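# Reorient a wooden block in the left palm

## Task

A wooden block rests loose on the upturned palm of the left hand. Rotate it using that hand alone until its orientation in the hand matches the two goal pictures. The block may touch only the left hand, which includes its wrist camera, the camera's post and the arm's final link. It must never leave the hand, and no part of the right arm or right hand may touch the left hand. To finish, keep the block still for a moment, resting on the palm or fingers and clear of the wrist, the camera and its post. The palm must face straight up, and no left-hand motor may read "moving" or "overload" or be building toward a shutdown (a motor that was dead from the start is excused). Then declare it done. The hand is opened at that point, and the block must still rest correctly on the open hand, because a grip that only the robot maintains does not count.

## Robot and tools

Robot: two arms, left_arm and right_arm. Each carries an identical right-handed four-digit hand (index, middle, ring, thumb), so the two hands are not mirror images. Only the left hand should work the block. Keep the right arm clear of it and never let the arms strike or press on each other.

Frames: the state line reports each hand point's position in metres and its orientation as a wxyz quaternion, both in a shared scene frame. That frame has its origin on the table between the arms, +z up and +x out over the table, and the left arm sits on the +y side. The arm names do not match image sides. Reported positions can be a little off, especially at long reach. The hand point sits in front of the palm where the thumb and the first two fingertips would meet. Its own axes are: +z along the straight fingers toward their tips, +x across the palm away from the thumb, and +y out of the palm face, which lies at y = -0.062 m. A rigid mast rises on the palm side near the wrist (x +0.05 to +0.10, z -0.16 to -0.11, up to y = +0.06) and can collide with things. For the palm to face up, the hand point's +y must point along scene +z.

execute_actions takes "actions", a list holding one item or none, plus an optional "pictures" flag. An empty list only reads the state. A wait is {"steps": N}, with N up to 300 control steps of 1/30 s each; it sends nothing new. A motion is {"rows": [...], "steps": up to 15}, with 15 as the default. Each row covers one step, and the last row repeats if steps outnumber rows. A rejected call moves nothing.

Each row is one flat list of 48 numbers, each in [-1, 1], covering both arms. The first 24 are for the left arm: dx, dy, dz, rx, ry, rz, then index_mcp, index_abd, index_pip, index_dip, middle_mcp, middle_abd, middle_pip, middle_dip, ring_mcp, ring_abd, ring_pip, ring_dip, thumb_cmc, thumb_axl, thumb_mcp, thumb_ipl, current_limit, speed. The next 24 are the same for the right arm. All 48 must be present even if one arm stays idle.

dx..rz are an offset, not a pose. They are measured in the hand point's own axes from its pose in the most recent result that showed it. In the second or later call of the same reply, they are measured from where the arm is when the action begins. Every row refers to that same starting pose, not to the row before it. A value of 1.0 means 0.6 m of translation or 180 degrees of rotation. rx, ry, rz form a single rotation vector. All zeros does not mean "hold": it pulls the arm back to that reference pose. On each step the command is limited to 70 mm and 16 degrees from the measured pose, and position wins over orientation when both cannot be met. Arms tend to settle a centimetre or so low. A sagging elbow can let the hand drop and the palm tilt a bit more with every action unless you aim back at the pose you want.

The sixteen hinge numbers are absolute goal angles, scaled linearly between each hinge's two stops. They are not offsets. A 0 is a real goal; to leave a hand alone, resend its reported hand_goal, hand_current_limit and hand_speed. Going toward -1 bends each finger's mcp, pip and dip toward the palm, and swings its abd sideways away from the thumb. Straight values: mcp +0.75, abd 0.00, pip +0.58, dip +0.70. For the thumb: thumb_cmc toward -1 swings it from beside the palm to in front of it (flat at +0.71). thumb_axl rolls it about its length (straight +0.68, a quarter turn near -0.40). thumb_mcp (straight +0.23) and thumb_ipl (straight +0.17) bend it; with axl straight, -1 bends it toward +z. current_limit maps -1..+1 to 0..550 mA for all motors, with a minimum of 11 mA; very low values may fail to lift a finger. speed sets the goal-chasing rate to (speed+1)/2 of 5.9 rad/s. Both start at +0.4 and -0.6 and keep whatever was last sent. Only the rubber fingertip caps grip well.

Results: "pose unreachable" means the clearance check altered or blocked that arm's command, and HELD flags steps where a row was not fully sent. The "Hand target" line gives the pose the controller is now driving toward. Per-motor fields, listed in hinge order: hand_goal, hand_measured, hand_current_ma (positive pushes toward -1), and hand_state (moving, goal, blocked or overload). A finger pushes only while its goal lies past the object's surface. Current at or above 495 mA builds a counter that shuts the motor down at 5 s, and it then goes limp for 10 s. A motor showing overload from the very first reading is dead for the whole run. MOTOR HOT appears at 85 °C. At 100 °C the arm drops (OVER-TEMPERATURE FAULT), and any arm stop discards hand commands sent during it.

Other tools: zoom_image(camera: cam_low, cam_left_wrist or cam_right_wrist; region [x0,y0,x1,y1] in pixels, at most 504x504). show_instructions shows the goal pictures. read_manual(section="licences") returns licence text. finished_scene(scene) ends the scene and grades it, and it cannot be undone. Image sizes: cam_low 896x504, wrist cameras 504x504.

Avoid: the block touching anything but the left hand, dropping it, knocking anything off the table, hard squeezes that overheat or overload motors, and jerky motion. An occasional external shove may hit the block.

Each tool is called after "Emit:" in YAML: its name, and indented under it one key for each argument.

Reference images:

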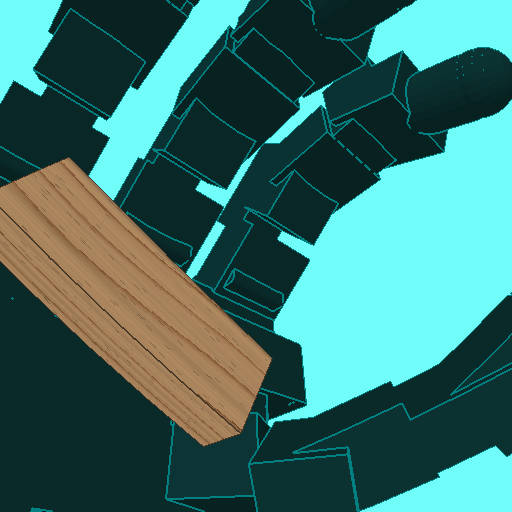

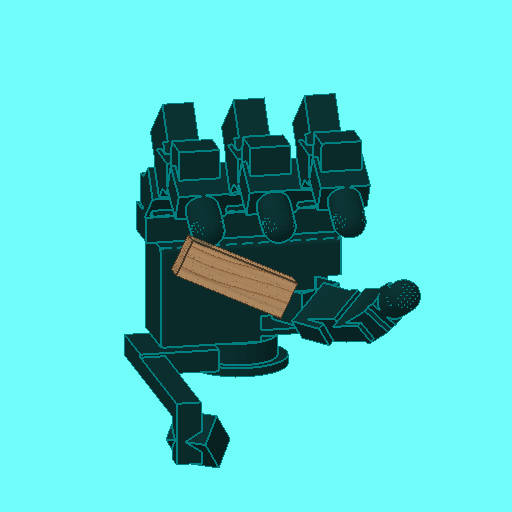

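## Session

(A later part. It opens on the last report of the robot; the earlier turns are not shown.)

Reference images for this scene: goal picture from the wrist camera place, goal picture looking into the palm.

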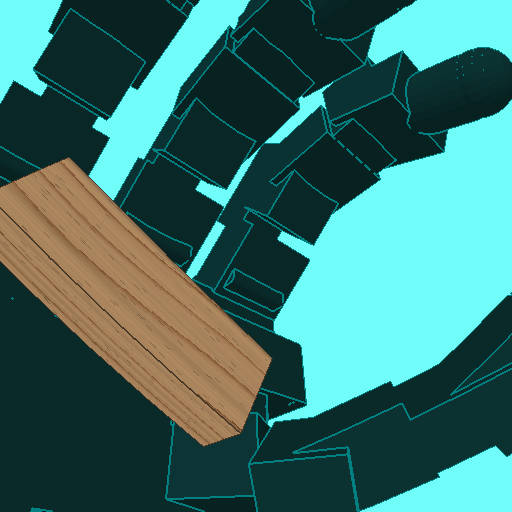

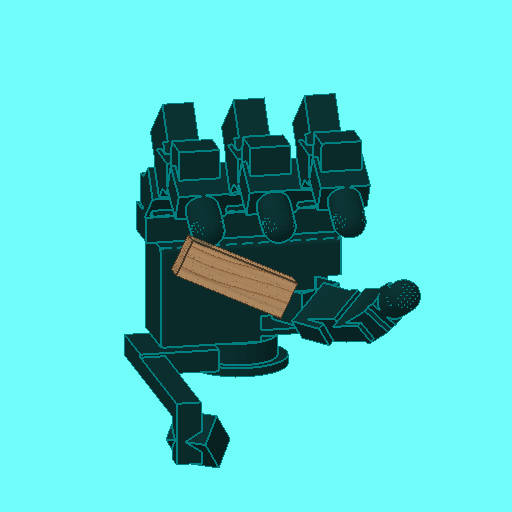

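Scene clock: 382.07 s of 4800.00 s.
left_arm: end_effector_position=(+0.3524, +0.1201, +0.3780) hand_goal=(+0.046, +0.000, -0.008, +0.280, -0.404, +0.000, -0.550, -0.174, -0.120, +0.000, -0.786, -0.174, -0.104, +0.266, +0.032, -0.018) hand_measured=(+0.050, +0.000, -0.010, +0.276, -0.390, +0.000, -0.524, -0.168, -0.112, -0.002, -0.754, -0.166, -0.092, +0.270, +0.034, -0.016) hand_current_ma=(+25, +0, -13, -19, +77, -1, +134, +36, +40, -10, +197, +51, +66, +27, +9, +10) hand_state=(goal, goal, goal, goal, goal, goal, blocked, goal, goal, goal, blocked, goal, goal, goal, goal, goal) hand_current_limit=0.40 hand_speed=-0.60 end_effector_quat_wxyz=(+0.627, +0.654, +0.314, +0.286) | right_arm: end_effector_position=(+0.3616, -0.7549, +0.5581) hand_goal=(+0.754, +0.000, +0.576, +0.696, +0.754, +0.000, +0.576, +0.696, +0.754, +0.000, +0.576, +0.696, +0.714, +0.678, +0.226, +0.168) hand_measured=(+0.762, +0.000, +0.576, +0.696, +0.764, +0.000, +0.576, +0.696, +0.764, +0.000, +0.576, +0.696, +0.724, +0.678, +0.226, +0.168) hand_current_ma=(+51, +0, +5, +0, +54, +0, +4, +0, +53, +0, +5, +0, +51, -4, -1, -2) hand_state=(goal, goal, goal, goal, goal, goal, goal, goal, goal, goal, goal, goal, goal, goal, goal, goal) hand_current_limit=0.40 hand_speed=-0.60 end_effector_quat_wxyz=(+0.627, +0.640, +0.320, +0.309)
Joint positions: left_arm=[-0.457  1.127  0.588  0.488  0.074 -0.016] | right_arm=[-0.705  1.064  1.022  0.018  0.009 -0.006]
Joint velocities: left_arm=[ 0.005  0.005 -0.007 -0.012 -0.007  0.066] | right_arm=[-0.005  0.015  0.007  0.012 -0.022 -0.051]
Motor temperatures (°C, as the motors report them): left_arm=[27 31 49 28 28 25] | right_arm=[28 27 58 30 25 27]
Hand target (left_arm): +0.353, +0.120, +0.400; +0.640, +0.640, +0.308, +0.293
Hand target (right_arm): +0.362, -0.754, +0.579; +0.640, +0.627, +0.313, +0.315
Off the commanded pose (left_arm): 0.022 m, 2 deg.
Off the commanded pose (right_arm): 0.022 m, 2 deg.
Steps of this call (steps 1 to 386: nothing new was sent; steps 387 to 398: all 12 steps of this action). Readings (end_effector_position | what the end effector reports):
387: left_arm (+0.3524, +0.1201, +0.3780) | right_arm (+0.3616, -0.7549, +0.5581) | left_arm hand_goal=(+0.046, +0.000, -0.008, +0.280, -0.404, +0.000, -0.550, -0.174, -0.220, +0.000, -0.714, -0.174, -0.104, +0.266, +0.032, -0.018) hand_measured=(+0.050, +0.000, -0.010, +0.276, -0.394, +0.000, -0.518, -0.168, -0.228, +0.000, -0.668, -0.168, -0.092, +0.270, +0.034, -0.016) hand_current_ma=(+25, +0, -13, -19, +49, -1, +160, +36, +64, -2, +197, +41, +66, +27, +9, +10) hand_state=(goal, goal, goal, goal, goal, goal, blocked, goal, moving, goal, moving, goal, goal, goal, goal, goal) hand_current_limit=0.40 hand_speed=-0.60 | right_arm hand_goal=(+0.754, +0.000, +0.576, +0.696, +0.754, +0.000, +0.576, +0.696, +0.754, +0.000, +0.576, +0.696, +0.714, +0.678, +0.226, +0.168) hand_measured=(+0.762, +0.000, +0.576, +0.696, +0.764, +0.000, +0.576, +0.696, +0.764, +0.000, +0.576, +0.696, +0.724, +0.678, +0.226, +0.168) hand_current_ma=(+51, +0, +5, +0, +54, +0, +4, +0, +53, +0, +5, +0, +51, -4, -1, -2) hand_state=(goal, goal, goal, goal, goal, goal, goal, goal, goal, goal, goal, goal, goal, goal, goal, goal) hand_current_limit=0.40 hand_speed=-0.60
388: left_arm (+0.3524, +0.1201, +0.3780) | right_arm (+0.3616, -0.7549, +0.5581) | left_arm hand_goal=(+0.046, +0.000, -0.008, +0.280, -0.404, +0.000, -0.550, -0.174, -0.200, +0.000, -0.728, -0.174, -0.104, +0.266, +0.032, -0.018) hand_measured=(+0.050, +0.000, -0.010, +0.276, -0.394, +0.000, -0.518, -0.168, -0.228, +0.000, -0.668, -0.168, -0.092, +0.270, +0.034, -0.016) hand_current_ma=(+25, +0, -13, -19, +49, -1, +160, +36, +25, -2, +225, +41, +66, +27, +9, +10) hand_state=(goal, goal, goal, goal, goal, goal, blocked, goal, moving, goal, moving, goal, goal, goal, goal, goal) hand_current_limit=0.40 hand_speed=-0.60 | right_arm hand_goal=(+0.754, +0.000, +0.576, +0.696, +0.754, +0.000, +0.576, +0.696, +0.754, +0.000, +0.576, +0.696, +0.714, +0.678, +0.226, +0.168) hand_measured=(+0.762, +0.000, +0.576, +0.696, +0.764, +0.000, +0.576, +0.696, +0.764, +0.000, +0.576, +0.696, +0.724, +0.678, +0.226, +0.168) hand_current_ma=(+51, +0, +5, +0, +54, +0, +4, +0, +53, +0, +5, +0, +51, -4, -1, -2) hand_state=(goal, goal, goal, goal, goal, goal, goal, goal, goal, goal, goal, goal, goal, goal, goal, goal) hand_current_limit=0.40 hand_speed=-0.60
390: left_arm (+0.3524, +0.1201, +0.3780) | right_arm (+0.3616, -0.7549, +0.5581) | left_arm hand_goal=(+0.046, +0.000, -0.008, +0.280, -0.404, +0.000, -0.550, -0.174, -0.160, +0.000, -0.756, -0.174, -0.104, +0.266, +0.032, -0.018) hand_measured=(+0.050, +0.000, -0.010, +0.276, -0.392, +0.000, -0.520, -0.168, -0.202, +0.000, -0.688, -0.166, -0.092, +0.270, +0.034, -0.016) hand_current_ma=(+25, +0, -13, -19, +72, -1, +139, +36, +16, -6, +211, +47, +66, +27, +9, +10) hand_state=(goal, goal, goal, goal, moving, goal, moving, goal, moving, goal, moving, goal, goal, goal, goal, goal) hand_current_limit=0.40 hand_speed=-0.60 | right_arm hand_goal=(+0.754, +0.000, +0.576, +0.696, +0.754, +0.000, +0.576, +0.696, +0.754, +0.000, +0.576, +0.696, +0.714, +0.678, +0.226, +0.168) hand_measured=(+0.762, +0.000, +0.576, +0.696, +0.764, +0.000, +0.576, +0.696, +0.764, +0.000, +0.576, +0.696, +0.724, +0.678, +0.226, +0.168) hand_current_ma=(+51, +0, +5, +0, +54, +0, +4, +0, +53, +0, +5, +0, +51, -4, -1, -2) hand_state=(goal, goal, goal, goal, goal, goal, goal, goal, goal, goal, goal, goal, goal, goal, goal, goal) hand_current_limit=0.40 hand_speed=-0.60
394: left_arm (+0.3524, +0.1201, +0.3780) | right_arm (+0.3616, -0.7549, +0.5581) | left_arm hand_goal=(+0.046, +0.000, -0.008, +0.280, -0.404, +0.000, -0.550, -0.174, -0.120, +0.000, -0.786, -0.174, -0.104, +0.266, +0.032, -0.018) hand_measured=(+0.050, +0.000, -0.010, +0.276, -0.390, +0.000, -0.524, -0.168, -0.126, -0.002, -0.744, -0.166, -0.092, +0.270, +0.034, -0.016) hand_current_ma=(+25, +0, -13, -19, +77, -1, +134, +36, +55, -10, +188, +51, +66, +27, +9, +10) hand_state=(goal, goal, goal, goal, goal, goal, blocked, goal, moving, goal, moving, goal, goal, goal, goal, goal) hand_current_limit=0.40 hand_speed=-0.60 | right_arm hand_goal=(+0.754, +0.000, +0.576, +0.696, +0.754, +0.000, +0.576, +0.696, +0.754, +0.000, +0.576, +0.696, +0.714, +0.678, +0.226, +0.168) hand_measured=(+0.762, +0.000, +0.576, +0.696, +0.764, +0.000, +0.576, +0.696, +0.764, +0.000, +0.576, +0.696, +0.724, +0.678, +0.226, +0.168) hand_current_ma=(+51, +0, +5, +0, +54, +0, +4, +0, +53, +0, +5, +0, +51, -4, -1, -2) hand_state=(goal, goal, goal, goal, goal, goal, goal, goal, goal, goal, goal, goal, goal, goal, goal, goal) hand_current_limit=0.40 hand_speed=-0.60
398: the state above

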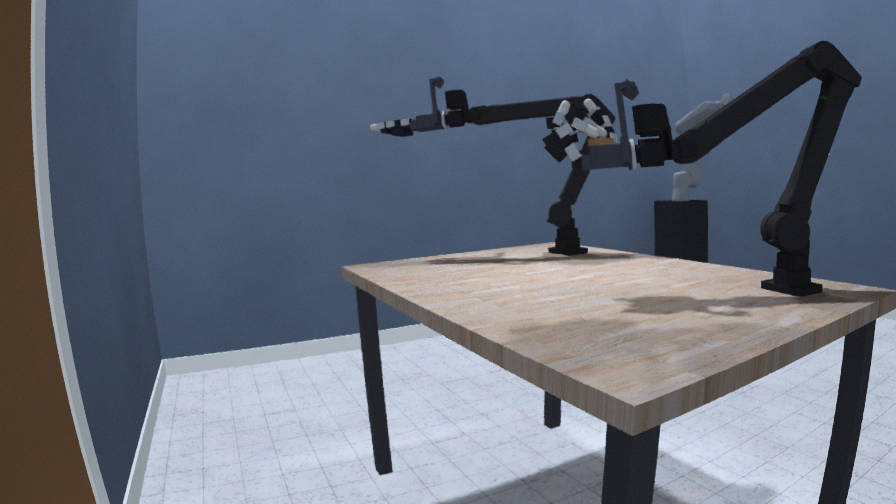

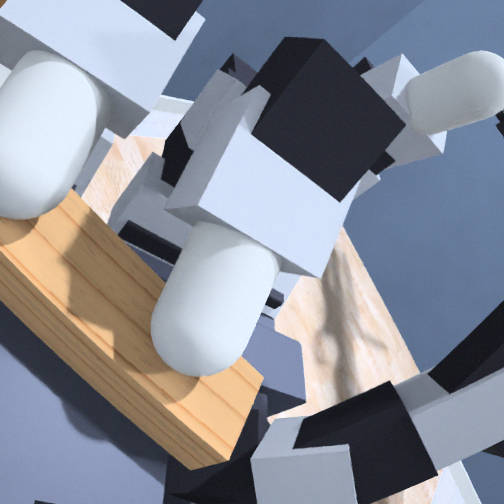

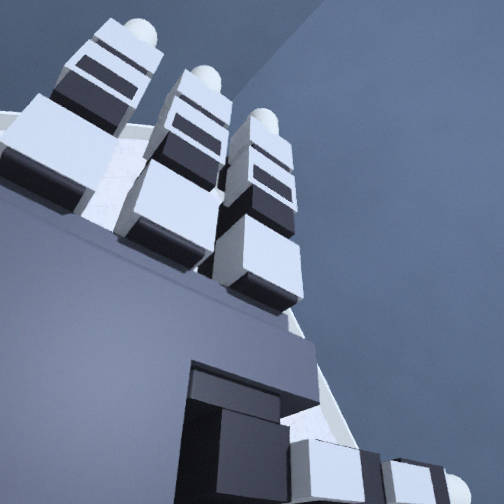

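Emit:
execute_actions:
  actions:
    - {"rows": [[0, 0.0368, 0, -0.0135, 0, 0, 0.046, 0, -0.008, 0.28, -0.39, 0, -0.3, -0.174, -0.112, 0, -0.55, -0.174, -0.104, 0.266, 0.032, -0.018, 0.4, -0.6, 0, 0.0365, 0, -0.0131, 0, 0, 0.754, 0, 0.576, 0.696, 0.754, 0, 0.576, 0.696, 0.754, 0, 0.576, 0.696, 0.714, 0.678, 0.226, 0.168, 0.4, -0.6]], "steps": 8}
  pictures: false

Emit:
execute_actions:
  actions:
    - {"rows": [[0, 0.0368, 0, -0.029, 0, 0, 0.046, 0, -0.008, 0.28, 0.046, 0, -0.008, 0.28, 0.046, 0, -0.008, 0.28, -0.104, 0.266, 0.032, -0.018, 0.4, -0.4, 0, 0.0365, 0, -0.0131, 0, 0, 0.754, 0, 0.576, 0.696, 0.754, 0, 0.576, 0.696, 0.754, 0, 0.576, 0.696, 0.714, 0.678, 0.226, 0.168, 0.4, -0.6]], "steps": 15}
  pictures: false

Emit:
execute_actions:
  actions:
    - {"steps": 20}

Scene clock: 395.23 s of 4800.00 s.
left_arm: end_effector_position=(+0.3524, +0.1201, +0.3780) hand_goal=(+0.046, +0.000, -0.008, +0.280, -0.390, +0.000, -0.300, -0.174, -0.112, +0.000, -0.550, -0.174, -0.104, +0.266, +0.032, -0.018) hand_measured=(+0.050, +0.000, -0.010, +0.276, -0.388, +0.000, -0.384, -0.172, -0.110, -0.002, -0.630, -0.172, -0.092, +0.270, +0.034, -0.016) hand_current_ma=(+25, +0, -13, -19, +15, -1, -79, +11, +11, -10, -75, +11, +66, +27, +9, +10) hand_state=(goal, goal, goal, goal, goal, goal, moving, goal, goal, goal, moving, goal, goal, goal, goal, goal) hand_current_limit=0.40 hand_speed=-0.60 end_effector_quat_wxyz=(+0.627, +0.654, +0.314, +0.286) | right_arm: end_effector_position=(+0.3616, -0.7549, +0.5581) hand_goal=(+0.754, +0.000, +0.576, +0.696, +0.754, +0.000, +0.576, +0.696, +0.754, +0.000, +0.576, +0.696, +0.714, +0.678, +0.226, +0.168) hand_measured=(+0.762, +0.000, +0.576, +0.696, +0.764, +0.000, +0.576, +0.696, +0.764, +0.000, +0.576, +0.696, +0.724, +0.678, +0.226, +0.168) hand_current_ma=(+51, +0, +5, +0, +54, +0, +4, +0, +53, +0, +5, +0, +51, -4, -1, -2) hand_state=(goal, goal, goal, goal, goal, goal, goal, goal, goal, goal, goal, goal, goal, goal, goal, goal) hand_current_limit=0.40 hand_speed=-0.60 end_effector_quat_wxyz=(+0.627, +0.640, +0.320, +0.309)
Joint positions: left_arm=[-0.457  1.127  0.588  0.488  0.074 -0.016] | right_arm=[-0.705  1.064  1.022  0.018  0.009 -0.006]
Joint velocities: left_arm=[ 0.005  0.005  0.017 -0.012 -0.066  0.007] | right_arm=[-0.015 -0.005 -0.027 -0.007 -0.007 -0.066]
Motor temperatures (°C, as the motors report them): left_arm=[27 32 49 28 28 25] | right_arm=[28 27 59 30 25 27]
Hand target (left_arm): +0.353, +0.120, +0.400; +0.640, +0.640, +0.308, +0.293
Hand target (right_arm): +0.362, -0.754, +0.579; +0.640, +0.627, +0.313, +0.315
Off the commanded pose (left_arm): 0.022 m, 2 deg.
Off the commanded pose (right_arm): 0.022 m, 2 deg.
Steps of this call (steps 1 to 387: nothing new was sent; steps 388 to 395: all 8 steps of this action). Readings (end_effector_position | what the end effector reports):
388: left_arm (+0.3524, +0.1201, +0.3780) | right_arm (+0.3616, -0.7549, +0.5581) | left_arm hand_goal=(+0.046, +0.000, -0.008, +0.280, -0.390, +0.000, -0.300, -0.174, -0.112, +0.000, -0.550, -0.174, -0.104, +0.266, +0.032, -0.018) hand_measured=(+0.050, +0.000, -0.010, +0.276, -0.390, +0.000, -0.524, -0.168, -0.112, -0.002, -0.754, -0.166, -0.092, +0.270, +0.034, -0.016) hand_current_ma=(+25, +0, -13, -19, +77, -1, +134, +36, +41, -10, +197, +51, +66, +27, +9, +10) hand_state=(goal, goal, goal, goal, moving, goal, moving, goal, moving, goal, moving, goal, goal, goal, goal, goal) hand_current_limit=0.40 hand_speed=-0.60 | right_arm hand_goal=(+0.754, +0.000, +0.576, +0.696, +0.754, +0.000, +0.576, +0.696, +0.754, +0.000, +0.576, +0.696, +0.714, +0.678, +0.226, +0.168) hand_measured=(+0.762, +0.000, +0.576, +0.696, +0.764, +0.000, +0.576, +0.696, +0.764, +0.000, +0.576, +0.696, +0.724, +0.678, +0.226, +0.168) hand_current_ma=(+51, +0, +5, +0, +54, +0, +4, +0, +53, +0, +5, +0, +51, -4, -1, -2) hand_state=(goal, goal, goal, goal, goal, goal, goal, goal, goal, goal, goal, goal, goal, goal, goal, goal) hand_current_limit=0.40 hand_speed=-0.60
389: left_arm (+0.3524, +0.1201, +0.3780) | right_arm (+0.3616, -0.7549, +0.5581) | left_arm hand_goal=(+0.046, +0.000, -0.008, +0.280, -0.390, +0.000, -0.300, -0.174, -0.112, +0.000, -0.550, -0.174, -0.104, +0.266, +0.032, -0.018) hand_measured=(+0.050, +0.000, -0.010, +0.276, -0.390, +0.000, -0.524, -0.168, -0.112, -0.002, -0.754, -0.166, -0.092, +0.270, +0.034, -0.016) hand_current_ma=(+25, +0, -13, -19, +49, -1, +51, +36, +25, -10, +97, +51, +66, +27, +9, +10) hand_state=(goal, goal, goal, goal, moving, goal, moving, goal, moving, goal, moving, goal, goal, goal, goal, goal) hand_current_limit=0.40 hand_speed=-0.60 | right_arm hand_goal=(+0.754, +0.000, +0.576, +0.696, +0.754, +0.000, +0.576, +0.696, +0.754, +0.000, +0.576, +0.696, +0.714, +0.678, +0.226, +0.168) hand_measured=(+0.762, +0.000, +0.576, +0.696, +0.764, +0.000, +0.576, +0.696, +0.764, +0.000, +0.576, +0.696, +0.724, +0.678, +0.226, +0.168) hand_current_ma=(+51, +0, +5, +0, +54, +0, +4, +0, +53, +0, +5, +0, +51, -4, -1, -2) hand_state=(goal, goal, goal, goal, goal, goal, goal, goal, goal, goal, goal, goal, goal, goal, goal, goal) hand_current_limit=0.40 hand_speed=-0.60
391: left_arm (+0.3524, +0.1201, +0.3780) | right_arm (+0.3616, -0.7549, +0.5581) | left_arm hand_goal=(+0.046, +0.000, -0.008, +0.280, -0.390, +0.000, -0.300, -0.174, -0.112, +0.000, -0.550, -0.174, -0.104, +0.266, +0.032, -0.018) hand_measured=(+0.050, +0.000, -0.010, +0.276, -0.388, +0.000, -0.502, -0.170, -0.110, -0.002, -0.734, -0.170, -0.092, +0.270, +0.034, -0.016) hand_current_ma=(+25, +0, -13, -19, +9, -1, -89, +11, +7, -10, -87, +11, +66, +27, +9, +10) hand_state=(goal, goal, goal, goal, moving, goal, moving, moving, goal, goal, moving, moving, goal, goal, goal, goal) hand_current_limit=0.40 hand_speed=-0.60 | right_arm hand_goal=(+0.754, +0.000, +0.576, +0.696, +0.754, +0.000, +0.576, +0.696, +0.754, +0.000, +0.576, +0.696, +0.714, +0.678, +0.226, +0.168) hand_measured=(+0.762, +0.000, +0.576, +0.696, +0.764, +0.000, +0.576, +0.696, +0.764, +0.000, +0.576, +0.696, +0.724, +0.678, +0.226, +0.168) hand_current_ma=(+51, +0, +5, +0, +54, +0, +4, +0, +53, +0, +5, +0, +51, -4, -1, -2) hand_state=(goal, goal, goal, goal, goal, goal, goal, goal, goal, goal, goal, goal, goal, goal, goal, goal) hand_current_limit=0.40 hand_speed=-0.60
395: the state above

Scene clock: 395.73 s of 4800.00 s.
left_arm: end_effector_position=(+0.3514, +0.1209, +0.3874) hand_goal=(+0.046, +0.000, -0.008, +0.280, +0.046, +0.000, -0.008, +0.280, +0.046, +0.000, -0.008, +0.280, -0.104, +0.266, +0.032, -0.018) hand_measured=(+0.052, +0.000, -0.010, +0.276, +0.022, +0.000, -0.012, +0.194, +0.048, -0.002, -0.218, +0.194, -0.092, +0.270, +0.032, -0.016) hand_current_ma=(+31, +0, -13, -18, +30, -1, -15, -52, +16, -10, -57, -54, +64, +26, +7, +10) hand_state=(goal, goal, goal, goal, moving, goal, moving, moving, goal, goal, moving, moving, goal, goal, goal, goal) hand_current_limit=0.40 hand_speed=-0.40 end_effector_quat_wxyz=(+0.644, +0.637, +0.304, +0.296) | right_arm: end_effector_position=(+0.3616, -0.7549, +0.5581) hand_goal=(+0.754, +0.000, +0.576, +0.696, +0.754, +0.000, +0.576, +0.696, +0.754, +0.000, +0.576, +0.696, +0.714, +0.678, +0.226, +0.168) hand_measured=(+0.762, +0.000, +0.576, +0.696, +0.764, +0.000, +0.576, +0.696, +0.764, +0.000, +0.576, +0.696, +0.724, +0.678, +0.226, +0.168) hand_current_ma=(+51, +0, +5, +0, +54, +0, +4, +0, +53, +0, +5, +0, +51, -4, -1, -2) hand_state=(goal, goal, goal, goal, goal, goal, goal, goal, goal, goal, goal, goal, goal, goal, goal, goal) hand_current_limit=0.40 hand_speed=-0.60 end_effector_quat_wxyz=(+0.627, +0.640, +0.320, +0.309)
Joint positions: left_arm=[-0.457  1.147  0.587  0.564  0.074 -0.016] | right_arm=[-0.705  1.064  1.022  0.018  0.009 -0.006]
Joint velocities: left_arm=[-0.015 -0.024  0.002  0.002  0.022  0.051] | right_arm=[-0.015 -0.005  0.012 -0.007 -0.007 -0.11 ]
Motor temperatures (°C, as the motors report them): left_arm=[27 32 49 28 28 25] | right_arm=[28 27 59 30 25 27]
Hand target (left_arm): +0.353, +0.120, +0.400; +0.656, +0.624, +0.301, +0.300
Hand target (right_arm): +0.362, -0.754, +0.579; +0.640, +0.627, +0.313, +0.315
Off the commanded pose (left_arm): 0.013 m, 2 deg.
Off the commanded pose (right_arm): 0.022 m, 2 deg.
Steps of this call (steps 1 to 15: all 15 steps of this action). Readings (end_effector_position | what the end effector reports):
1: left_arm (+0.3521, +0.1203, +0.3802) | right_arm (+0.3616, -0.7549, +0.5581) | left_arm hand_goal=(+0.046, +0.000, -0.008, +0.280, +0.046, +0.000, -0.008, +0.280, +0.046, +0.000, -0.008, +0.280, -0.104, +0.266, +0.032, -0.018) hand_measured=(+0.050, +0.000, -0.010, +0.276, -0.388, +0.000, -0.354, -0.172, -0.110, -0.002, -0.602, -0.172, -0.092, +0.270, +0.034, -0.016) hand_current_ma=(+25, +0, -13, -19, +15, -1, -68, +11, +11, -10, -69, +11, +66, +27, +9, +10) hand_state=(goal, goal, goal, goal, moving, goal, moving, moving, moving, goal, moving, moving, goal, goal, goal, goal) hand_current_limit=0.40 hand_speed=-0.40 | right_arm hand_goal=(+0.754, +0.000, +0.576, +0.696, +0.754, +0.000, +0.576, +0.696, +0.754, +0.000, +0.576, +0.696, +0.714, +0.678, +0.226, +0.168) hand_measured=(+0.762, +0.000, +0.576, +0.696, +0.764, +0.000, +0.576, +0.696, +0.764, +0.000, +0.576, +0.696, +0.724, +0.678, +0.226, +0.168) hand_current_ma=(+51, +0, +5, +0, +54, +0, +4, +0, +53, +0, +5, +0, +51, -4, -1, -2) hand_state=(goal, goal, goal, goal, goal, goal, goal, goal, goal, goal, goal, goal, goal, goal, goal, goal) hand_current_limit=0.40 hand_speed=-0.60
2: left_arm (+0.3517, +0.1206, +0.3830) | right_arm (+0.3616, -0.7549, +0.5581) | left_arm hand_goal=(+0.046, +0.000, -0.008, +0.280, +0.046, +0.000, -0.008, +0.280, +0.046, +0.000, -0.008, +0.280, -0.104, +0.266, +0.032, -0.018) hand_measured=(+0.052, +0.000, -0.010, +0.276, -0.388, +0.000, -0.326, -0.172, -0.110, -0.002, -0.576, -0.172, -0.092, +0.270, +0.032, -0.016) hand_current_ma=(+34, +0, -13, -18, -90, -1, -97, -95, -82, -10, -80, -94, +66, +27, +7, +10) hand_state=(moving, goal, goal, goal, moving, goal, moving, moving, moving, goal, moving, moving, goal, goal, goal, goal) hand_current_limit=0.40 hand_speed=-0.40 | right_arm hand_goal=(+0.754, +0.000, +0.576, +0.696, +0.754, +0.000, +0.576, +0.696, +0.754, +0.000, +0.576, +0.696, +0.714, +0.678, +0.226, +0.168) hand_measured=(+0.762, +0.000, +0.576, +0.696, +0.764, +0.000, +0.576, +0.696, +0.764, +0.000, +0.576, +0.696, +0.724, +0.678, +0.226, +0.168) hand_current_ma=(+51, +0, +5, +0, +54, +0, +4, +0, +53, +0, +5, +0, +51, -4, -1, -2) hand_state=(goal, goal, goal, goal, goal, goal, goal, goal, goal, goal, goal, goal, goal, goal, goal, goal) hand_current_limit=0.40 hand_speed=-0.60
4: left_arm (+0.3511, +0.1211, +0.3871) | right_arm (+0.3616, -0.7549, +0.5581) | left_arm hand_goal=(+0.046, +0.000, -0.008, +0.280, +0.046, +0.000, -0.008, +0.280, +0.046, +0.000, -0.008, +0.280, -0.104, +0.266, +0.032, -0.018) hand_measured=(+0.052, +0.000, -0.010, +0.276, -0.338, +0.000, -0.264, -0.124, -0.058, -0.002, -0.522, -0.124, -0.092, +0.270, +0.032, -0.016) hand_current_ma=(+31, +0, -13, -18, -49, -1, -77, -71, -43, -10, -64, -71, +62, +26, +7, +10) hand_state=(goal, goal, goal, goal, moving, goal, moving, moving, moving, goal, moving, moving, goal, goal, goal, goal) hand_current_limit=0.40 hand_speed=-0.40 | right_arm hand_goal=(+0.754, +0.000, +0.576, +0.696, +0.754, +0.000, +0.576, +0.696, +0.754, +0.000, +0.576, +0.696, +0.714, +0.678, +0.226, +0.168) hand_measured=(+0.762, +0.000, +0.576, +0.696, +0.764, +0.000, +0.576, +0.696, +0.764, +0.000, +0.576, +0.696, +0.724, +0.678, +0.226, +0.168) hand_current_ma=(+51, +0, +5, +0, +54, +0, +4, +0, +53, +0, +5, +0, +51, -4, -1, -2) hand_state=(goal, goal, goal, goal, goal, goal, goal, goal, goal, goal, goal, goal, goal, goal, goal, goal) hand_current_limit=0.40 hand_speed=-0.60
8: left_arm (+0.3512, +0.1210, +0.3878) | right_arm (+0.3616, -0.7549, +0.5581) | left_arm hand_goal=(+0.046, +0.000, -0.008, +0.280, +0.046, +0.000, -0.008, +0.280, +0.046, +0.000, -0.008, +0.280, -0.104, +0.266, +0.032, -0.018) hand_measured=(+0.052, +0.000, -0.010, +0.276, -0.214, +0.000, -0.136, -0.008, +0.044, -0.002, -0.412, -0.008, -0.092, +0.270, +0.032, -0.016) hand_current_ma=(+31, +0, -13, -18, -48, -1, -72, -59, +23, -10, -62, -59, +64, +26, +7, +10) hand_state=(goal, goal, goal, goal, moving, goal, moving, moving, moving, goal, moving, moving, goal, goal, goal, goal) hand_current_limit=0.40 hand_speed=-0.40 | right_arm hand_goal=(+0.754, +0.000, +0.576, +0.696, +0.754, +0.000, +0.576, +0.696, +0.754, +0.000, +0.576, +0.696, +0.714, +0.678, +0.226, +0.168) hand_measured=(+0.762, +0.000, +0.576, +0.696, +0.764, +0.000, +0.576, +0.696, +0.764, +0.000, +0.576, +0.696, +0.724, +0.678, +0.226, +0.168) hand_current_ma=(+51, +0, +5, +0, +54, +0, +4, +0, +53, +0, +5, +0, +51, -4, -1, -2) hand_state=(goal, goal, goal, goal, goal, goal, goal, goal, goal, goal, goal, goal, goal, goal, goal, goal) hand_current_limit=0.40 hand_speed=-0.60
15: the state above

Scene clock: 396.40 s of 4800.00 s.
left_arm: end_effector_position=(+0.3514, +0.1209, +0.3874) hand_goal=(+0.046, +0.000, -0.008, +0.280, +0.046, +0.000, -0.008, +0.280, +0.046, +0.000, -0.008, +0.280, -0.104, +0.266, +0.032, -0.018) hand_measured=(+0.052, +0.000, -0.010, +0.276, +0.050, +0.000, -0.010, +0.278, +0.050, -0.002, -0.010, +0.278, -0.092, +0.270, +0.032, -0.016) hand_current_ma=(+31, +0, -13, -18, +23, -1, -14, -17, +21, -10, -15, -17, +64, +26, +7, +10) hand_state=(goal, goal, goal, goal, goal, goal, goal, goal, goal, goal, goal, goal, goal, goal, goal, goal) hand_current_limit=0.40 hand_speed=-0.40 end_effector_quat_wxyz=(+0.644, +0.637, +0.304, +0.296) | right_arm: end_effector_position=(+0.3616, -0.7549, +0.5581) hand_goal=(+0.754, +0.000, +0.576, +0.696, +0.754, +0.000, +0.576, +0.696, +0.754, +0.000, +0.576, +0.696, +0.714, +0.678, +0.226, +0.168) hand_measured=(+0.762, +0.000, +0.576, +0.696, +0.764, +0.000, +0.576, +0.696, +0.764, +0.000, +0.576, +0.696, +0.724, +0.678, +0.226, +0.168) hand_current_ma=(+51, +0, +5, +0, +54, +0, +4, +0, +53, +0, +5, +0, +51, -4, -1, -2) hand_state=(goal, goal, goal, goal, goal, goal, goal, goal, goal, goal, goal, goal, goal, goal, goal, goal) hand_current_limit=0.40 hand_speed=-0.60 end_effector_quat_wxyz=(+0.627, +0.640, +0.320, +0.309)
Joint positions: left_arm=[-0.457  1.147  0.587  0.564  0.074 -0.016] | right_arm=[-0.705  1.064  1.022  0.018  0.009 -0.006]
Joint velocities: left_arm=[-0.015 -0.005  0.022 -0.002  0.007 -0.037] | right_arm=[-0.015 -0.005 -0.007 -0.017  0.007  0.051]
Motor temperatures (°C, as the motors report them): left_arm=[27 32 49 28 28 25] | right_arm=[28 27 59 30 25 27]
Hand target (left_arm): +0.353, +0.120, +0.400; +0.656, +0.624, +0.301, +0.300
Hand target (right_arm): +0.362, -0.754, +0.579; +0.640, +0.627, +0.313, +0.315
Off the commanded pose (left_arm): 0.013 m, 2 deg.
Off the commanded pose (right_arm): 0.022 m, 2 deg.
Steps of this call (steps 1 to 20: nothing new was sent). Readings (end_effector_position | what the end effector reports):
1: left_arm (+0.3514, +0.1209, +0.3874) | right_arm (+0.3616, -0.7549, +0.5581) | left_arm hand_goal=(+0.046, +0.000, -0.008, +0.280, +0.046, +0.000, -0.008, +0.280, +0.046, +0.000, -0.008, +0.280, -0.104, +0.266, +0.032, -0.018) hand_measured=(+0.052, +0.000, -0.010, +0.276, +0.042, +0.000, -0.012, +0.224, +0.048, -0.002, -0.190, +0.224, -0.092, +0.270, +0.032, -0.016) hand_current_ma=(+31, +0, -13, -18, +40, -1, -13, -52, +17, -10, -56, -54, +64, +26, +7, +10) hand_state=(goal, goal, goal, goal, moving, goal, moving, moving, goal, goal, moving, moving, goal, goal, goal, goal) hand_current_limit=0.40 hand_speed=-0.40 | right_arm hand_goal=(+0.754, +0.000, +0.576, +0.696, +0.754, +0.000, +0.576, +0.696, +0.754, +0.000, +0.576, +0.696, +0.714, +0.678, +0.226, +0.168) hand_measured=(+0.762, +0.000, +0.576, +0.696, +0.764, +0.000, +0.576, +0.696, +0.764, +0.000, +0.576, +0.696, +0.724, +0.678, +0.226, +0.168) hand_current_ma=(+51, +0, +5, +0, +54, +0, +4, +0, +53, +0, +5, +0, +51, -4, -1, -2) hand_state=(goal, goal, goal, goal, goal, goal, goal, goal, goal, goal, goal, goal, goal, goal, goal, goal) hand_current_limit=0.40 hand_speed=-0.60
2: left_arm (+0.3514, +0.1209, +0.3874) | right_arm (+0.3616, -0.7549, +0.5581) | left_arm hand_goal=(+0.046, +0.000, -0.008, +0.280, +0.046, +0.000, -0.008, +0.280, +0.046, +0.000, -0.008, +0.280, -0.104, +0.266, +0.032, -0.018) hand_measured=(+0.052, +0.000, -0.010, +0.276, +0.048, +0.000, -0.010, +0.252, +0.048, -0.002, -0.160, +0.252, -0.092, +0.270, +0.032, -0.016) hand_current_ma=(+31, +0, -13, -18, +30, -1, -13, -9, +18, -10, -54, -9, +64, +26, +7, +10) hand_state=(goal, goal, goal, goal, moving, goal, goal, moving, goal, goal, moving, moving, goal, goal, goal, goal) hand_current_limit=0.40 hand_speed=-0.40 | right_arm hand_goal=(+0.754, +0.000, +0.576, +0.696, +0.754, +0.000, +0.576, +0.696, +0.754, +0.000, +0.576, +0.696, +0.714, +0.678, +0.226, +0.168) hand_measured=(+0.762, +0.000, +0.576, +0.696, +0.764, +0.000, +0.576, +0.696, +0.764, +0.000, +0.576, +0.696, +0.724, +0.678, +0.226, +0.168) hand_current_ma=(+51, +0, +5, +0, +54, +0, +4, +0, +53, +0, +5, +0, +51, -4, -1, -2) hand_state=(goal, goal, goal, goal, goal, goal, goal, goal, goal, goal, goal, goal, goal, goal, goal, goal) hand_current_limit=0.40 hand_speed=-0.60
4: left_arm (+0.3514, +0.1209, +0.3874) | right_arm (+0.3616, -0.7549, +0.5581) | left_arm hand_goal=(+0.046, +0.000, -0.008, +0.280, +0.046, +0.000, -0.008, +0.280, +0.046, +0.000, -0.008, +0.280, -0.104, +0.266, +0.032, -0.018) hand_measured=(+0.052, +0.000, -0.010, +0.276, +0.050, +0.000, -0.010, +0.274, +0.050, -0.002, -0.104, +0.274, -0.092, +0.270, +0.032, -0.016) hand_current_ma=(+31, +0, -13, -18, +22, -1, -14, -13, +18, -10, -53, -14, +64, +26, +7, +10) hand_state=(goal, goal, goal, goal, goal, goal, goal, moving, goal, goal, moving, moving, goal, goal, goal, goal) hand_current_limit=0.40 hand_speed=-0.40 | right_arm hand_goal=(+0.754, +0.000, +0.576, +0.696, +0.754, +0.000, +0.576, +0.696, +0.754, +0.000, +0.576, +0.696, +0.714, +0.678, +0.226, +0.168) hand_measured=(+0.762, +0.000, +0.576, +0.696, +0.764, +0.000, +0.576, +0.696, +0.764, +0.000, +0.576, +0.696, +0.724, +0.678, +0.226, +0.168) hand_current_ma=(+51, +0, +5, +0, +54, +0, +4, +0, +53, +0, +5, +0, +51, -4, -1, -2) hand_state=(goal, goal, goal, goal, goal, goal, goal, goal, goal, goal, goal, goal, goal, goal, goal, goal) hand_current_limit=0.40 hand_speed=-0.60
8: left_arm (+0.3514, +0.1209, +0.3874) | right_arm (+0.3616, -0.7549, +0.5581) | left_arm hand_goal=(+0.046, +0.000, -0.008, +0.280, +0.046, +0.000, -0.008, +0.280, +0.046, +0.000, -0.008, +0.280, -0.104, +0.266, +0.032, -0.018) hand_measured=(+0.052, +0.000, -0.010, +0.276, +0.050, +0.000, -0.010, +0.278, +0.050, -0.002, -0.014, +0.278, -0.092, +0.270, +0.032, -0.016) hand_current_ma=(+31, +0, -13, -18, +23, -1, -14, -17, +22, -10, -7, -17, +64, +26, +7, +10) hand_state=(goal, goal, goal, goal, goal, goal, goal, goal, goal, goal, moving, goal, goal, goal, goal, goal) hand_current_limit=0.40 hand_speed=-0.40 | right_arm hand_goal=(+0.754, +0.000, +0.576, +0.696, +0.754, +0.000, +0.576, +0.696, +0.754, +0.000, +0.576, +0.696, +0.714, +0.678, +0.226, +0.168) hand_measured=(+0.762, +0.000, +0.576, +0.696, +0.764, +0.000, +0.576, +0.696, +0.764, +0.000, +0.576, +0.696, +0.724, +0.678, +0.226, +0.168) hand_current_ma=(+51, +0, +5, +0, +54, +0, +4, +0, +53, +0, +5, +0, +51, -4, -1, -2) hand_state=(goal, goal, goal, goal, goal, goal, goal, goal, goal, goal, goal, goal, goal, goal, goal, goal) hand_current_limit=0.40 hand_speed=-0.60
20: the state above

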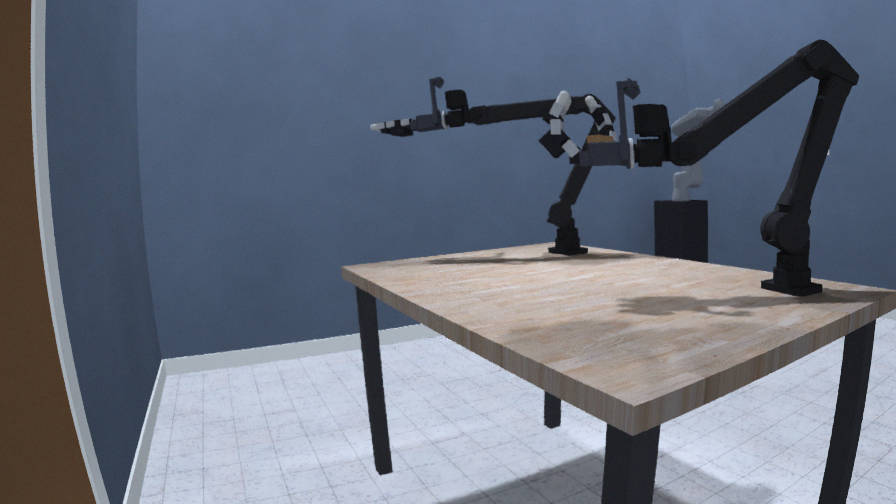

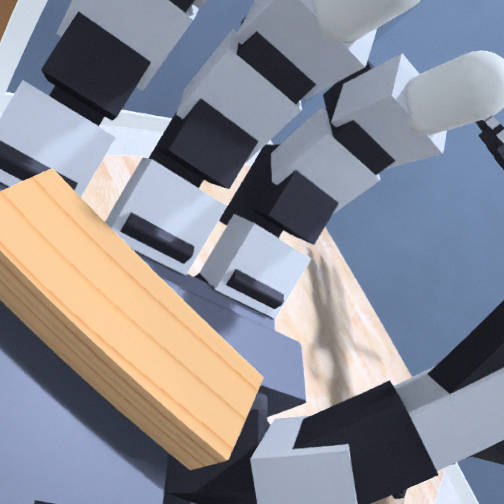

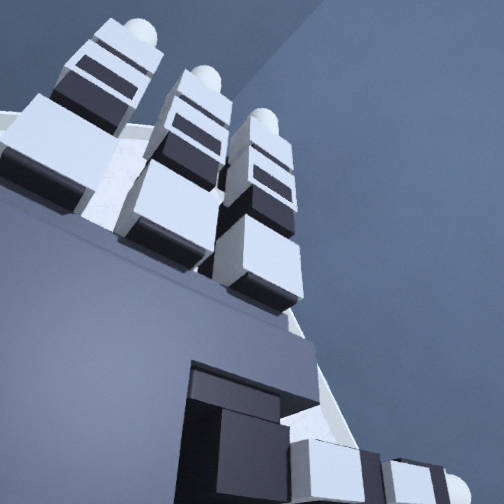

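Emit:
zoom_image:
  camera: "cam_left_wrist"
  region: [0, 150, 300, 480]

Region (0, 150, 300, 480) of cam_left_wrist's 504x504 image, scaled by 1.527, with more detail than that image has; it fills the left 458 columns of this view, and the rest is white.

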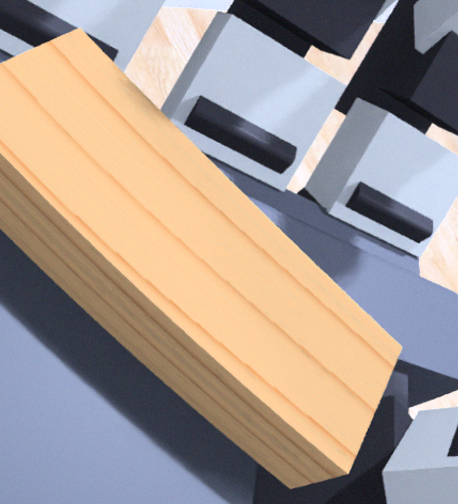

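Emit:
execute_actions:
  actions:
    - {"rows": [[0, 0.021, 0.003, -0.0115, 0, 0, 0.754, 0, 0.576, 0.696, 0.754, 0, 0.576, 0.696, 0.754, 0, 0.576, 0.696, 0.714, 0.678, 0.226, 0.168, 0.4, -0.4, 0, 0.0365, 0, -0.0131, 0, 0, 0.754, 0, 0.576, 0.696, 0.754, 0, 0.576, 0.696, 0.754, 0, 0.576, 0.696, 0.714, 0.678, 0.226, 0.168, 0.4, -0.6]], "steps": 15}
  pictures: false

Emit:
execute_actions:
  actions:
    - {"steps": 30}

Scene clock: 414.13 s of 4800.00 s.
left_arm: end_effector_position=(+0.3512, +0.1210, +0.3882) hand_goal=(+0.754, +0.000, +0.576, +0.696, +0.754, +0.000, +0.576, +0.696, +0.754, +0.000, +0.576, +0.696, +0.714, +0.678, +0.226, +0.168) hand_measured=(+0.500, +0.000, +0.374, +0.682, +0.498, +0.000, +0.422, +0.650, +0.484, -0.002, +0.364, +0.652, +0.354, +0.620, +0.224, +0.166) hand_current_ma=(+0, +0, -35, -1, +0, -1, -42, -38, +2, -10, -35, -36, -2, -56, -9, -12) hand_state=(moving, goal, moving, moving, moving, goal, moving, moving, moving, goal, moving, moving, moving, moving, goal, goal) hand_current_limit=0.40 hand_speed=-0.40 end_effector_quat_wxyz=(+0.645, +0.636, +0.303, +0.296) | right_arm: end_effector_position=(+0.3616, -0.7549, +0.5581) hand_goal=(+0.754, +0.000, +0.576, +0.696, +0.754, +0.000, +0.576, +0.696, +0.754, +0.000, +0.576, +0.696, +0.714, +0.678, +0.226, +0.168) hand_measured=(+0.762, +0.000, +0.576, +0.696, +0.764, +0.000, +0.576, +0.696, +0.764, +0.000, +0.576, +0.696, +0.724, +0.678, +0.226, +0.168) hand_current_ma=(+51, +0, +5, +0, +54, +0, +4, +0, +53, +0, +5, +0, +51, -4, -1, -2) hand_state=(goal, goal, goal, goal, goal, goal, goal, goal, goal, goal, goal, goal, goal, goal, goal, goal) hand_current_limit=0.40 hand_speed=-0.60 end_effector_quat_wxyz=(+0.627, +0.640, +0.320, +0.309)
Joint positions: left_arm=[-0.457  1.147  0.587  0.567  0.074 -0.016] | right_arm=[-0.705  1.064  1.022  0.018  0.009 -0.006]
Joint velocities: left_arm=[-0.015 -0.005 -0.002  0.002 -0.007 -0.095] | right_arm=[-0.015 -0.005 -0.012  0.007 -0.037  0.037]
Motor temperatures (°C, as the motors report them): left_arm=[27 31 48 29 28 25] | right_arm=[28 27 59 30 25 27]
Hand target (left_arm): +0.353, +0.120, +0.400; +0.655, +0.625, +0.299, +0.301
Hand target (right_arm): +0.362, -0.754, +0.579; +0.640, +0.627, +0.313, +0.315
Off the commanded pose (left_arm): 0.012 m, 2 deg.
Off the commanded pose (right_arm): 0.022 m, 2 deg.
Steps of this call (steps 1 to 517: nothing new was sent; steps 518 to 532: all 15 steps of this action). Readings (end_effector_position | what the end effector reports):
518: left_arm (+0.3514, +0.1209, +0.3875) | right_arm (+0.3616, -0.7549, +0.5581) | left_arm hand_goal=(+0.754, +0.000, +0.576, +0.696, +0.754, +0.000, +0.576, +0.696, +0.754, +0.000, +0.576, +0.696, +0.714, +0.678, +0.226, +0.168) hand_measured=(+0.052, +0.000, -0.010, +0.276, +0.050, +0.000, -0.010, +0.278, +0.050, -0.002, -0.010, +0.278, -0.092, +0.270, +0.032, -0.016) hand_current_ma=(+31, +0, -13, -18, +23, -1, -14, -17, +21, -10, -15, -17, +64, +26, +7, +10) hand_state=(moving, goal, moving, moving, moving, goal, moving, moving, moving, goal, moving, moving, moving, moving, moving, moving) hand_current_limit=0.40 hand_speed=-0.40 | right_arm hand_goal=(+0.754, +0.000, +0.576, +0.696, +0.754, +0.000, +0.576, +0.696, +0.754, +0.000, +0.576, +0.696, +0.714, +0.678, +0.226, +0.168) hand_measured=(+0.762, +0.000, +0.576, +0.696, +0.764, +0.000, +0.576, +0.696, +0.764, +0.000, +0.576, +0.696, +0.724, +0.678, +0.226, +0.168) hand_current_ma=(+51, +0, +5, +0, +54, +0, +4, +0, +53, +0, +5, +0, +51, -4, -1, -2) hand_state=(goal, goal, goal, goal, goal, goal, goal, goal, goal, goal, goal, goal, goal, goal, goal, goal) hand_current_limit=0.40 hand_speed=-0.60
519: left_arm (+0.3513, +0.1210, +0.3878) | right_arm (+0.3616, -0.7549, +0.5581) | left_arm hand_goal=(+0.754, +0.000, +0.576, +0.696, +0.754, +0.000, +0.576, +0.696, +0.754, +0.000, +0.576, +0.696, +0.714, +0.678, +0.226, +0.168) hand_measured=(+0.052, +0.000, -0.010, +0.276, +0.050, +0.000, -0.010, +0.278, +0.050, -0.002, -0.010, +0.278, -0.092, +0.270, +0.034, -0.016) hand_current_ma=(-63, +0, -112, -108, -70, -1, -104, -112, -73, -10, -116, -112, -45, -71, -105, -90) hand_state=(moving, goal, moving, moving, moving, goal, moving, moving, moving, goal, moving, moving, moving, moving, moving, moving) hand_current_limit=0.40 hand_speed=-0.40 | right_arm hand_goal=(+0.754, +0.000, +0.576, +0.696, +0.754, +0.000, +0.576, +0.696, +0.754, +0.000, +0.576, +0.696, +0.714, +0.678, +0.226, +0.168) hand_measured=(+0.762, +0.000, +0.576, +0.696, +0.764, +0.000, +0.576, +0.696, +0.764, +0.000, +0.576, +0.696, +0.724, +0.678, +0.226, +0.168) hand_current_ma=(+51, +0, +5, +0, +54, +0, +4, +0, +53, +0, +5, +0, +51, -4, -1, -2) hand_state=(goal, goal, goal, goal, goal, goal, goal, goal, goal, goal, goal, goal, goal, goal, goal, goal) hand_current_limit=0.40 hand_speed=-0.60
521: left_arm (+0.3512, +0.1210, +0.3882) | right_arm (+0.3616, -0.7549, +0.5581) | left_arm hand_goal=(+0.754, +0.000, +0.576, +0.696, +0.754, +0.000, +0.576, +0.696, +0.754, +0.000, +0.576, +0.696, +0.714, +0.678, +0.226, +0.168) hand_measured=(+0.106, +0.000, +0.040, +0.330, +0.104, +0.000, +0.044, +0.328, +0.104, -0.002, +0.040, +0.328, -0.040, +0.314, +0.070, +0.022) hand_current_ma=(-21, +0, -67, -70, -23, -1, -60, -75, -23, -10, -70, -75, -15, -50, -59, -60) hand_state=(moving, goal, moving, moving, moving, goal, moving, moving, moving, goal, moving, moving, moving, moving, moving, moving) hand_current_limit=0.40 hand_speed=-0.40 | right_arm hand_goal=(+0.754, +0.000, +0.576, +0.696, +0.754, +0.000, +0.576, +0.696, +0.754, +0.000, +0.576, +0.696, +0.714, +0.678, +0.226, +0.168) hand_measured=(+0.762, +0.000, +0.576, +0.696, +0.764, +0.000, +0.576, +0.696, +0.764, +0.000, +0.576, +0.696, +0.724, +0.678, +0.226, +0.168) hand_current_ma=(+51, +0, +5, +0, +54, +0, +4, +0, +53, +0, +5, +0, +51, -4, -1, -2) hand_state=(goal, goal, goal, goal, goal, goal, goal, goal, goal, goal, goal, goal, goal, goal, goal, goal) hand_current_limit=0.40 hand_speed=-0.60
525: left_arm (+0.3512, +0.1210, +0.3882) | right_arm (+0.3616, -0.7549, +0.5581) | left_arm hand_goal=(+0.754, +0.000, +0.576, +0.696, +0.754, +0.000, +0.576, +0.696, +0.754, +0.000, +0.576, +0.696, +0.714, +0.678, +0.226, +0.168) hand_measured=(+0.244, +0.000, +0.160, +0.460, +0.242, +0.000, +0.178, +0.444, +0.238, -0.002, +0.156, +0.444, +0.098, +0.426, +0.160, +0.118) hand_current_ma=(-12, +0, -47, -61, -14, -1, -49, -55, -10, -10, -47, -54, -12, -53, -45, -53) hand_state=(moving, goal, moving, moving, moving, goal, moving, moving, moving, goal, moving, moving, moving, moving, moving, moving) hand_current_limit=0.40 hand_speed=-0.40 | right_arm hand_goal=(+0.754, +0.000, +0.576, +0.696, +0.754, +0.000, +0.576, +0.696, +0.754, +0.000, +0.576, +0.696, +0.714, +0.678, +0.226, +0.168) hand_measured=(+0.762, +0.000, +0.576, +0.696, +0.764, +0.000, +0.576, +0.696, +0.764, +0.000, +0.576, +0.696, +0.724, +0.678, +0.226, +0.168) hand_current_ma=(+51, +0, +5, +0, +54, +0, +4, +0, +53, +0, +5, +0, +51, -4, -1, -2) hand_state=(goal, goal, goal, goal, goal, goal, goal, goal, goal, goal, goal, goal, goal, goal, goal, goal) hand_current_limit=0.40 hand_speed=-0.60
532: the state above

Scene clock: 415.13 s of 4800.00 s.
left_arm: end_effector_position=(+0.3514, +0.1209, +0.3878) hand_goal=(+0.754, +0.000, +0.576, +0.696, +0.754, +0.000, +0.576, +0.696, +0.754, +0.000, +0.576, +0.696, +0.714, +0.678, +0.226, +0.168) hand_measured=(+0.764, +0.000, +0.576, +0.694, +0.764, +0.000, +0.576, +0.694, +0.764, -0.002, +0.576, +0.694, +0.724, +0.676, +0.224, +0.166) hand_current_ma=(+55, +0, +3, -11, +56, -1, +5, -10, +53, -10, +3, -10, +52, -14, -8, -12) hand_state=(goal, goal, goal, goal, goal, goal, goal, goal, goal, goal, goal, goal, goal, goal, goal, goal) hand_current_limit=0.40 hand_speed=-0.40 end_effector_quat_wxyz=(+0.645, +0.636, +0.304, +0.296) | right_arm: end_effector_position=(+0.3616, -0.7549, +0.5581) hand_goal=(+0.754, +0.000, +0.576, +0.696, +0.754, +0.000, +0.576, +0.696, +0.754, +0.000, +0.576, +0.696, +0.714, +0.678, +0.226, +0.168) hand_measured=(+0.762, +0.000, +0.576, +0.696, +0.764, +0.000, +0.576, +0.696, +0.764, +0.000, +0.576, +0.696, +0.724, +0.678, +0.226, +0.168) hand_current_ma=(+51, +0, +5, +0, +54, +0, +4, +0, +53, +0, +5, +0, +51, -4, -1, -2) hand_state=(goal, goal, goal, goal, goal, goal, goal, goal, goal, goal, goal, goal, goal, goal, goal, goal) hand_current_limit=0.40 hand_speed=-0.60 end_effector_quat_wxyz=(+0.627, +0.640, +0.320, +0.309)
Joint positions: left_arm=[-0.457  1.147  0.587  0.567  0.074 -0.016] | right_arm=[-0.705  1.064  1.022  0.018  0.009 -0.006]
Joint velocities: left_arm=[ 0.015 -0.015 -0.012 -0.012  0.007  0.037] | right_arm=[-0.005 -0.015 -0.012 -0.007 -0.007  0.095]
Motor temperatures (°C, as the motors report them): left_arm=[27 31 48 29 28 25] | right_arm=[28 27 59 30 25 27]
Hand target (left_arm): +0.353, +0.120, +0.400; +0.655, +0.625, +0.299, +0.301
Hand target (right_arm): +0.362, -0.754, +0.579; +0.640, +0.627, +0.313, +0.315
Off the commanded pose (left_arm): 0.012 m, 2 deg.
Off the commanded pose (right_arm): 0.022 m, 2 deg.
Steps of this call (steps 1 to 30: nothing new was sent). Readings (end_effector_position | what the end effector reports):
1: left_arm (+0.3512, +0.1210, +0.3882) | right_arm (+0.3616, -0.7549, +0.5581) | left_arm hand_goal=(+0.754, +0.000, +0.576, +0.696, +0.754, +0.000, +0.576, +0.696, +0.754, +0.000, +0.576, +0.696, +0.714, +0.678, +0.226, +0.168) hand_measured=(+0.538, +0.000, +0.406, +0.690, +0.536, +0.000, +0.456, +0.678, +0.520, -0.002, +0.394, +0.678, +0.390, +0.648, +0.224, +0.166) hand_current_ma=(+1, +0, -36, -6, +1, -1, -41, +8, +3, -10, -35, +8, -1, -17, -9, -12) hand_state=(moving, goal, moving, moving, moving, goal, moving, moving, moving, goal, moving, moving, moving, moving, goal, goal) hand_current_limit=0.40 hand_speed=-0.40 | right_arm hand_goal=(+0.754, +0.000, +0.576, +0.696, +0.754, +0.000, +0.576, +0.696, +0.754, +0.000, +0.576, +0.696, +0.714, +0.678, +0.226, +0.168) hand_measured=(+0.762, +0.000, +0.576, +0.696, +0.764, +0.000, +0.576, +0.696, +0.764, +0.000, +0.576, +0.696, +0.724, +0.678, +0.226, +0.168) hand_current_ma=(+51, +0, +5, +0, +54, +0, +4, +0, +53, +0, +5, +0, +51, -4, -1, -2) hand_state=(goal, goal, goal, goal, goal, goal, goal, goal, goal, goal, goal, goal, goal, goal, goal, goal) hand_current_limit=0.40 hand_speed=-0.60
2: left_arm (+0.3512, +0.1210, +0.3882) | right_arm (+0.3616, -0.7549, +0.5581) | left_arm hand_goal=(+0.754, +0.000, +0.576, +0.696, +0.754, +0.000, +0.576, +0.696, +0.754, +0.000, +0.576, +0.696, +0.714, +0.678, +0.226, +0.168) hand_measured=(+0.576, +0.000, +0.436, +0.692, +0.574, +0.000, +0.492, +0.690, +0.554, -0.002, +0.424, +0.690, +0.428, +0.666, +0.224, +0.166) hand_current_ma=(+1, +0, -35, -10, +2, -1, -41, -2, +4, -10, -34, -3, +0, -2, -8, -12) hand_state=(moving, goal, moving, moving, moving, goal, moving, moving, moving, goal, moving, moving, moving, moving, goal, goal) hand_current_limit=0.40 hand_speed=-0.40 | right_arm hand_goal=(+0.754, +0.000, +0.576, +0.696, +0.754, +0.000, +0.576, +0.696, +0.754, +0.000, +0.576, +0.696, +0.714, +0.678, +0.226, +0.168) hand_measured=(+0.762, +0.000, +0.576, +0.696, +0.764, +0.000, +0.576, +0.696, +0.764, +0.000, +0.576, +0.696, +0.724, +0.678, +0.226, +0.168) hand_current_ma=(+51, +0, +5, +0, +54, +0, +4, +0, +53, +0, +5, +0, +51, -4, -1, -2) hand_state=(goal, goal, goal, goal, goal, goal, goal, goal, goal, goal, goal, goal, goal, goal, goal, goal) hand_current_limit=0.40 hand_speed=-0.60
4: left_arm (+0.3512, +0.1210, +0.3882) | right_arm (+0.3616, -0.7549, +0.5581) | left_arm hand_goal=(+0.754, +0.000, +0.576, +0.696, +0.754, +0.000, +0.576, +0.696, +0.754, +0.000, +0.576, +0.696, +0.714, +0.678, +0.226, +0.168) hand_measured=(+0.650, +0.000, +0.498, +0.694, +0.648, +0.000, +0.558, +0.694, +0.626, -0.002, +0.486, +0.694, +0.502, +0.674, +0.224, +0.166) hand_current_ma=(+3, +0, -34, -12, +4, -1, +19, -10, +5, -10, -33, -10, +1, -12, -8, -12) hand_state=(moving, goal, moving, goal, moving, goal, moving, moving, moving, goal, moving, moving, moving, moving, goal, goal) hand_current_limit=0.40 hand_speed=-0.40 | right_arm hand_goal=(+0.754, +0.000, +0.576, +0.696, +0.754, +0.000, +0.576, +0.696, +0.754, +0.000, +0.576, +0.696, +0.714, +0.678, +0.226, +0.168) hand_measured=(+0.762, +0.000, +0.576, +0.696, +0.764, +0.000, +0.576, +0.696, +0.764, +0.000, +0.576, +0.696, +0.724, +0.678, +0.226, +0.168) hand_current_ma=(+51, +0, +5, +0, +54, +0, +4, +0, +53, +0, +5, +0, +51, -4, -1, -2) hand_state=(goal, goal, goal, goal, goal, goal, goal, goal, goal, goal, goal, goal, goal, goal, goal, goal) hand_current_limit=0.40 hand_speed=-0.60
8: left_arm (+0.3514, +0.1209, +0.3878) | right_arm (+0.3616, -0.7549, +0.5581) | left_arm hand_goal=(+0.754, +0.000, +0.576, +0.696, +0.754, +0.000, +0.576, +0.696, +0.754, +0.000, +0.576, +0.696, +0.714, +0.678, +0.226, +0.168) hand_measured=(+0.762, +0.000, +0.576, +0.694, +0.762, +0.000, +0.576, +0.694, +0.756, -0.002, +0.574, +0.694, +0.652, +0.676, +0.224, +0.166) hand_current_ma=(+68, +0, +8, -11, +70, -1, +5, -10, +75, -10, +12, -10, +5, -14, -8, -12) hand_state=(moving, goal, moving, goal, moving, goal, goal, goal, moving, goal, moving, goal, moving, goal, goal, goal) hand_current_limit=0.40 hand_speed=-0.40 | right_arm hand_goal=(+0.754, +0.000, +0.576, +0.696, +0.754, +0.000, +0.576, +0.696, +0.754, +0.000, +0.576, +0.696, +0.714, +0.678, +0.226, +0.168) hand_measured=(+0.762, +0.000, +0.576, +0.696, +0.764, +0.000, +0.576, +0.696, +0.764, +0.000, +0.576, +0.696, +0.724, +0.678, +0.226, +0.168) hand_current_ma=(+51, +0, +5, +0, +54, +0, +4, +0, +53, +0, +5, +0, +51, -4, -1, -2) hand_state=(goal, goal, goal, goal, goal, goal, goal, goal, goal, goal, goal, goal, goal, goal, goal, goal) hand_current_limit=0.40 hand_speed=-0.60
30: the state above

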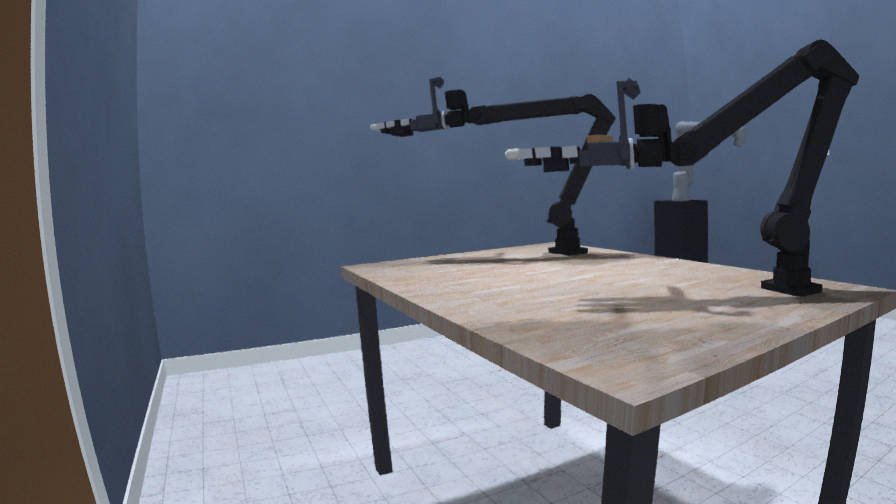

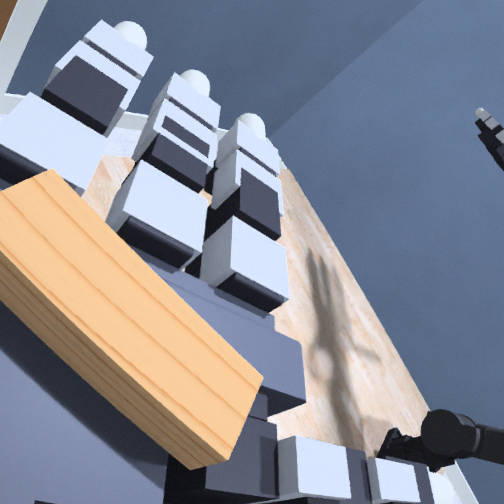

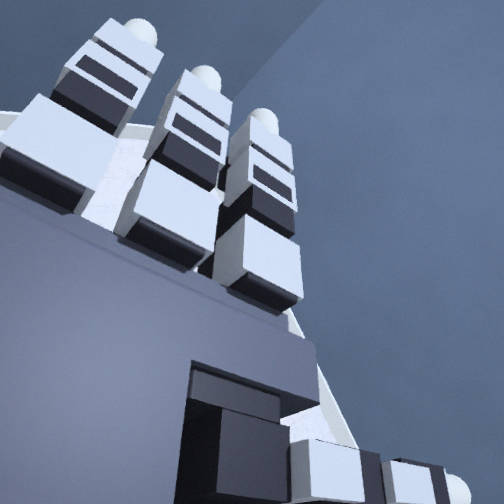

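The block stayed in place with the hand open, matching the goal orientation. Finishing scene 1.

Emit:
finished_scene:
  scene: 1

The scene is finished: the task was done.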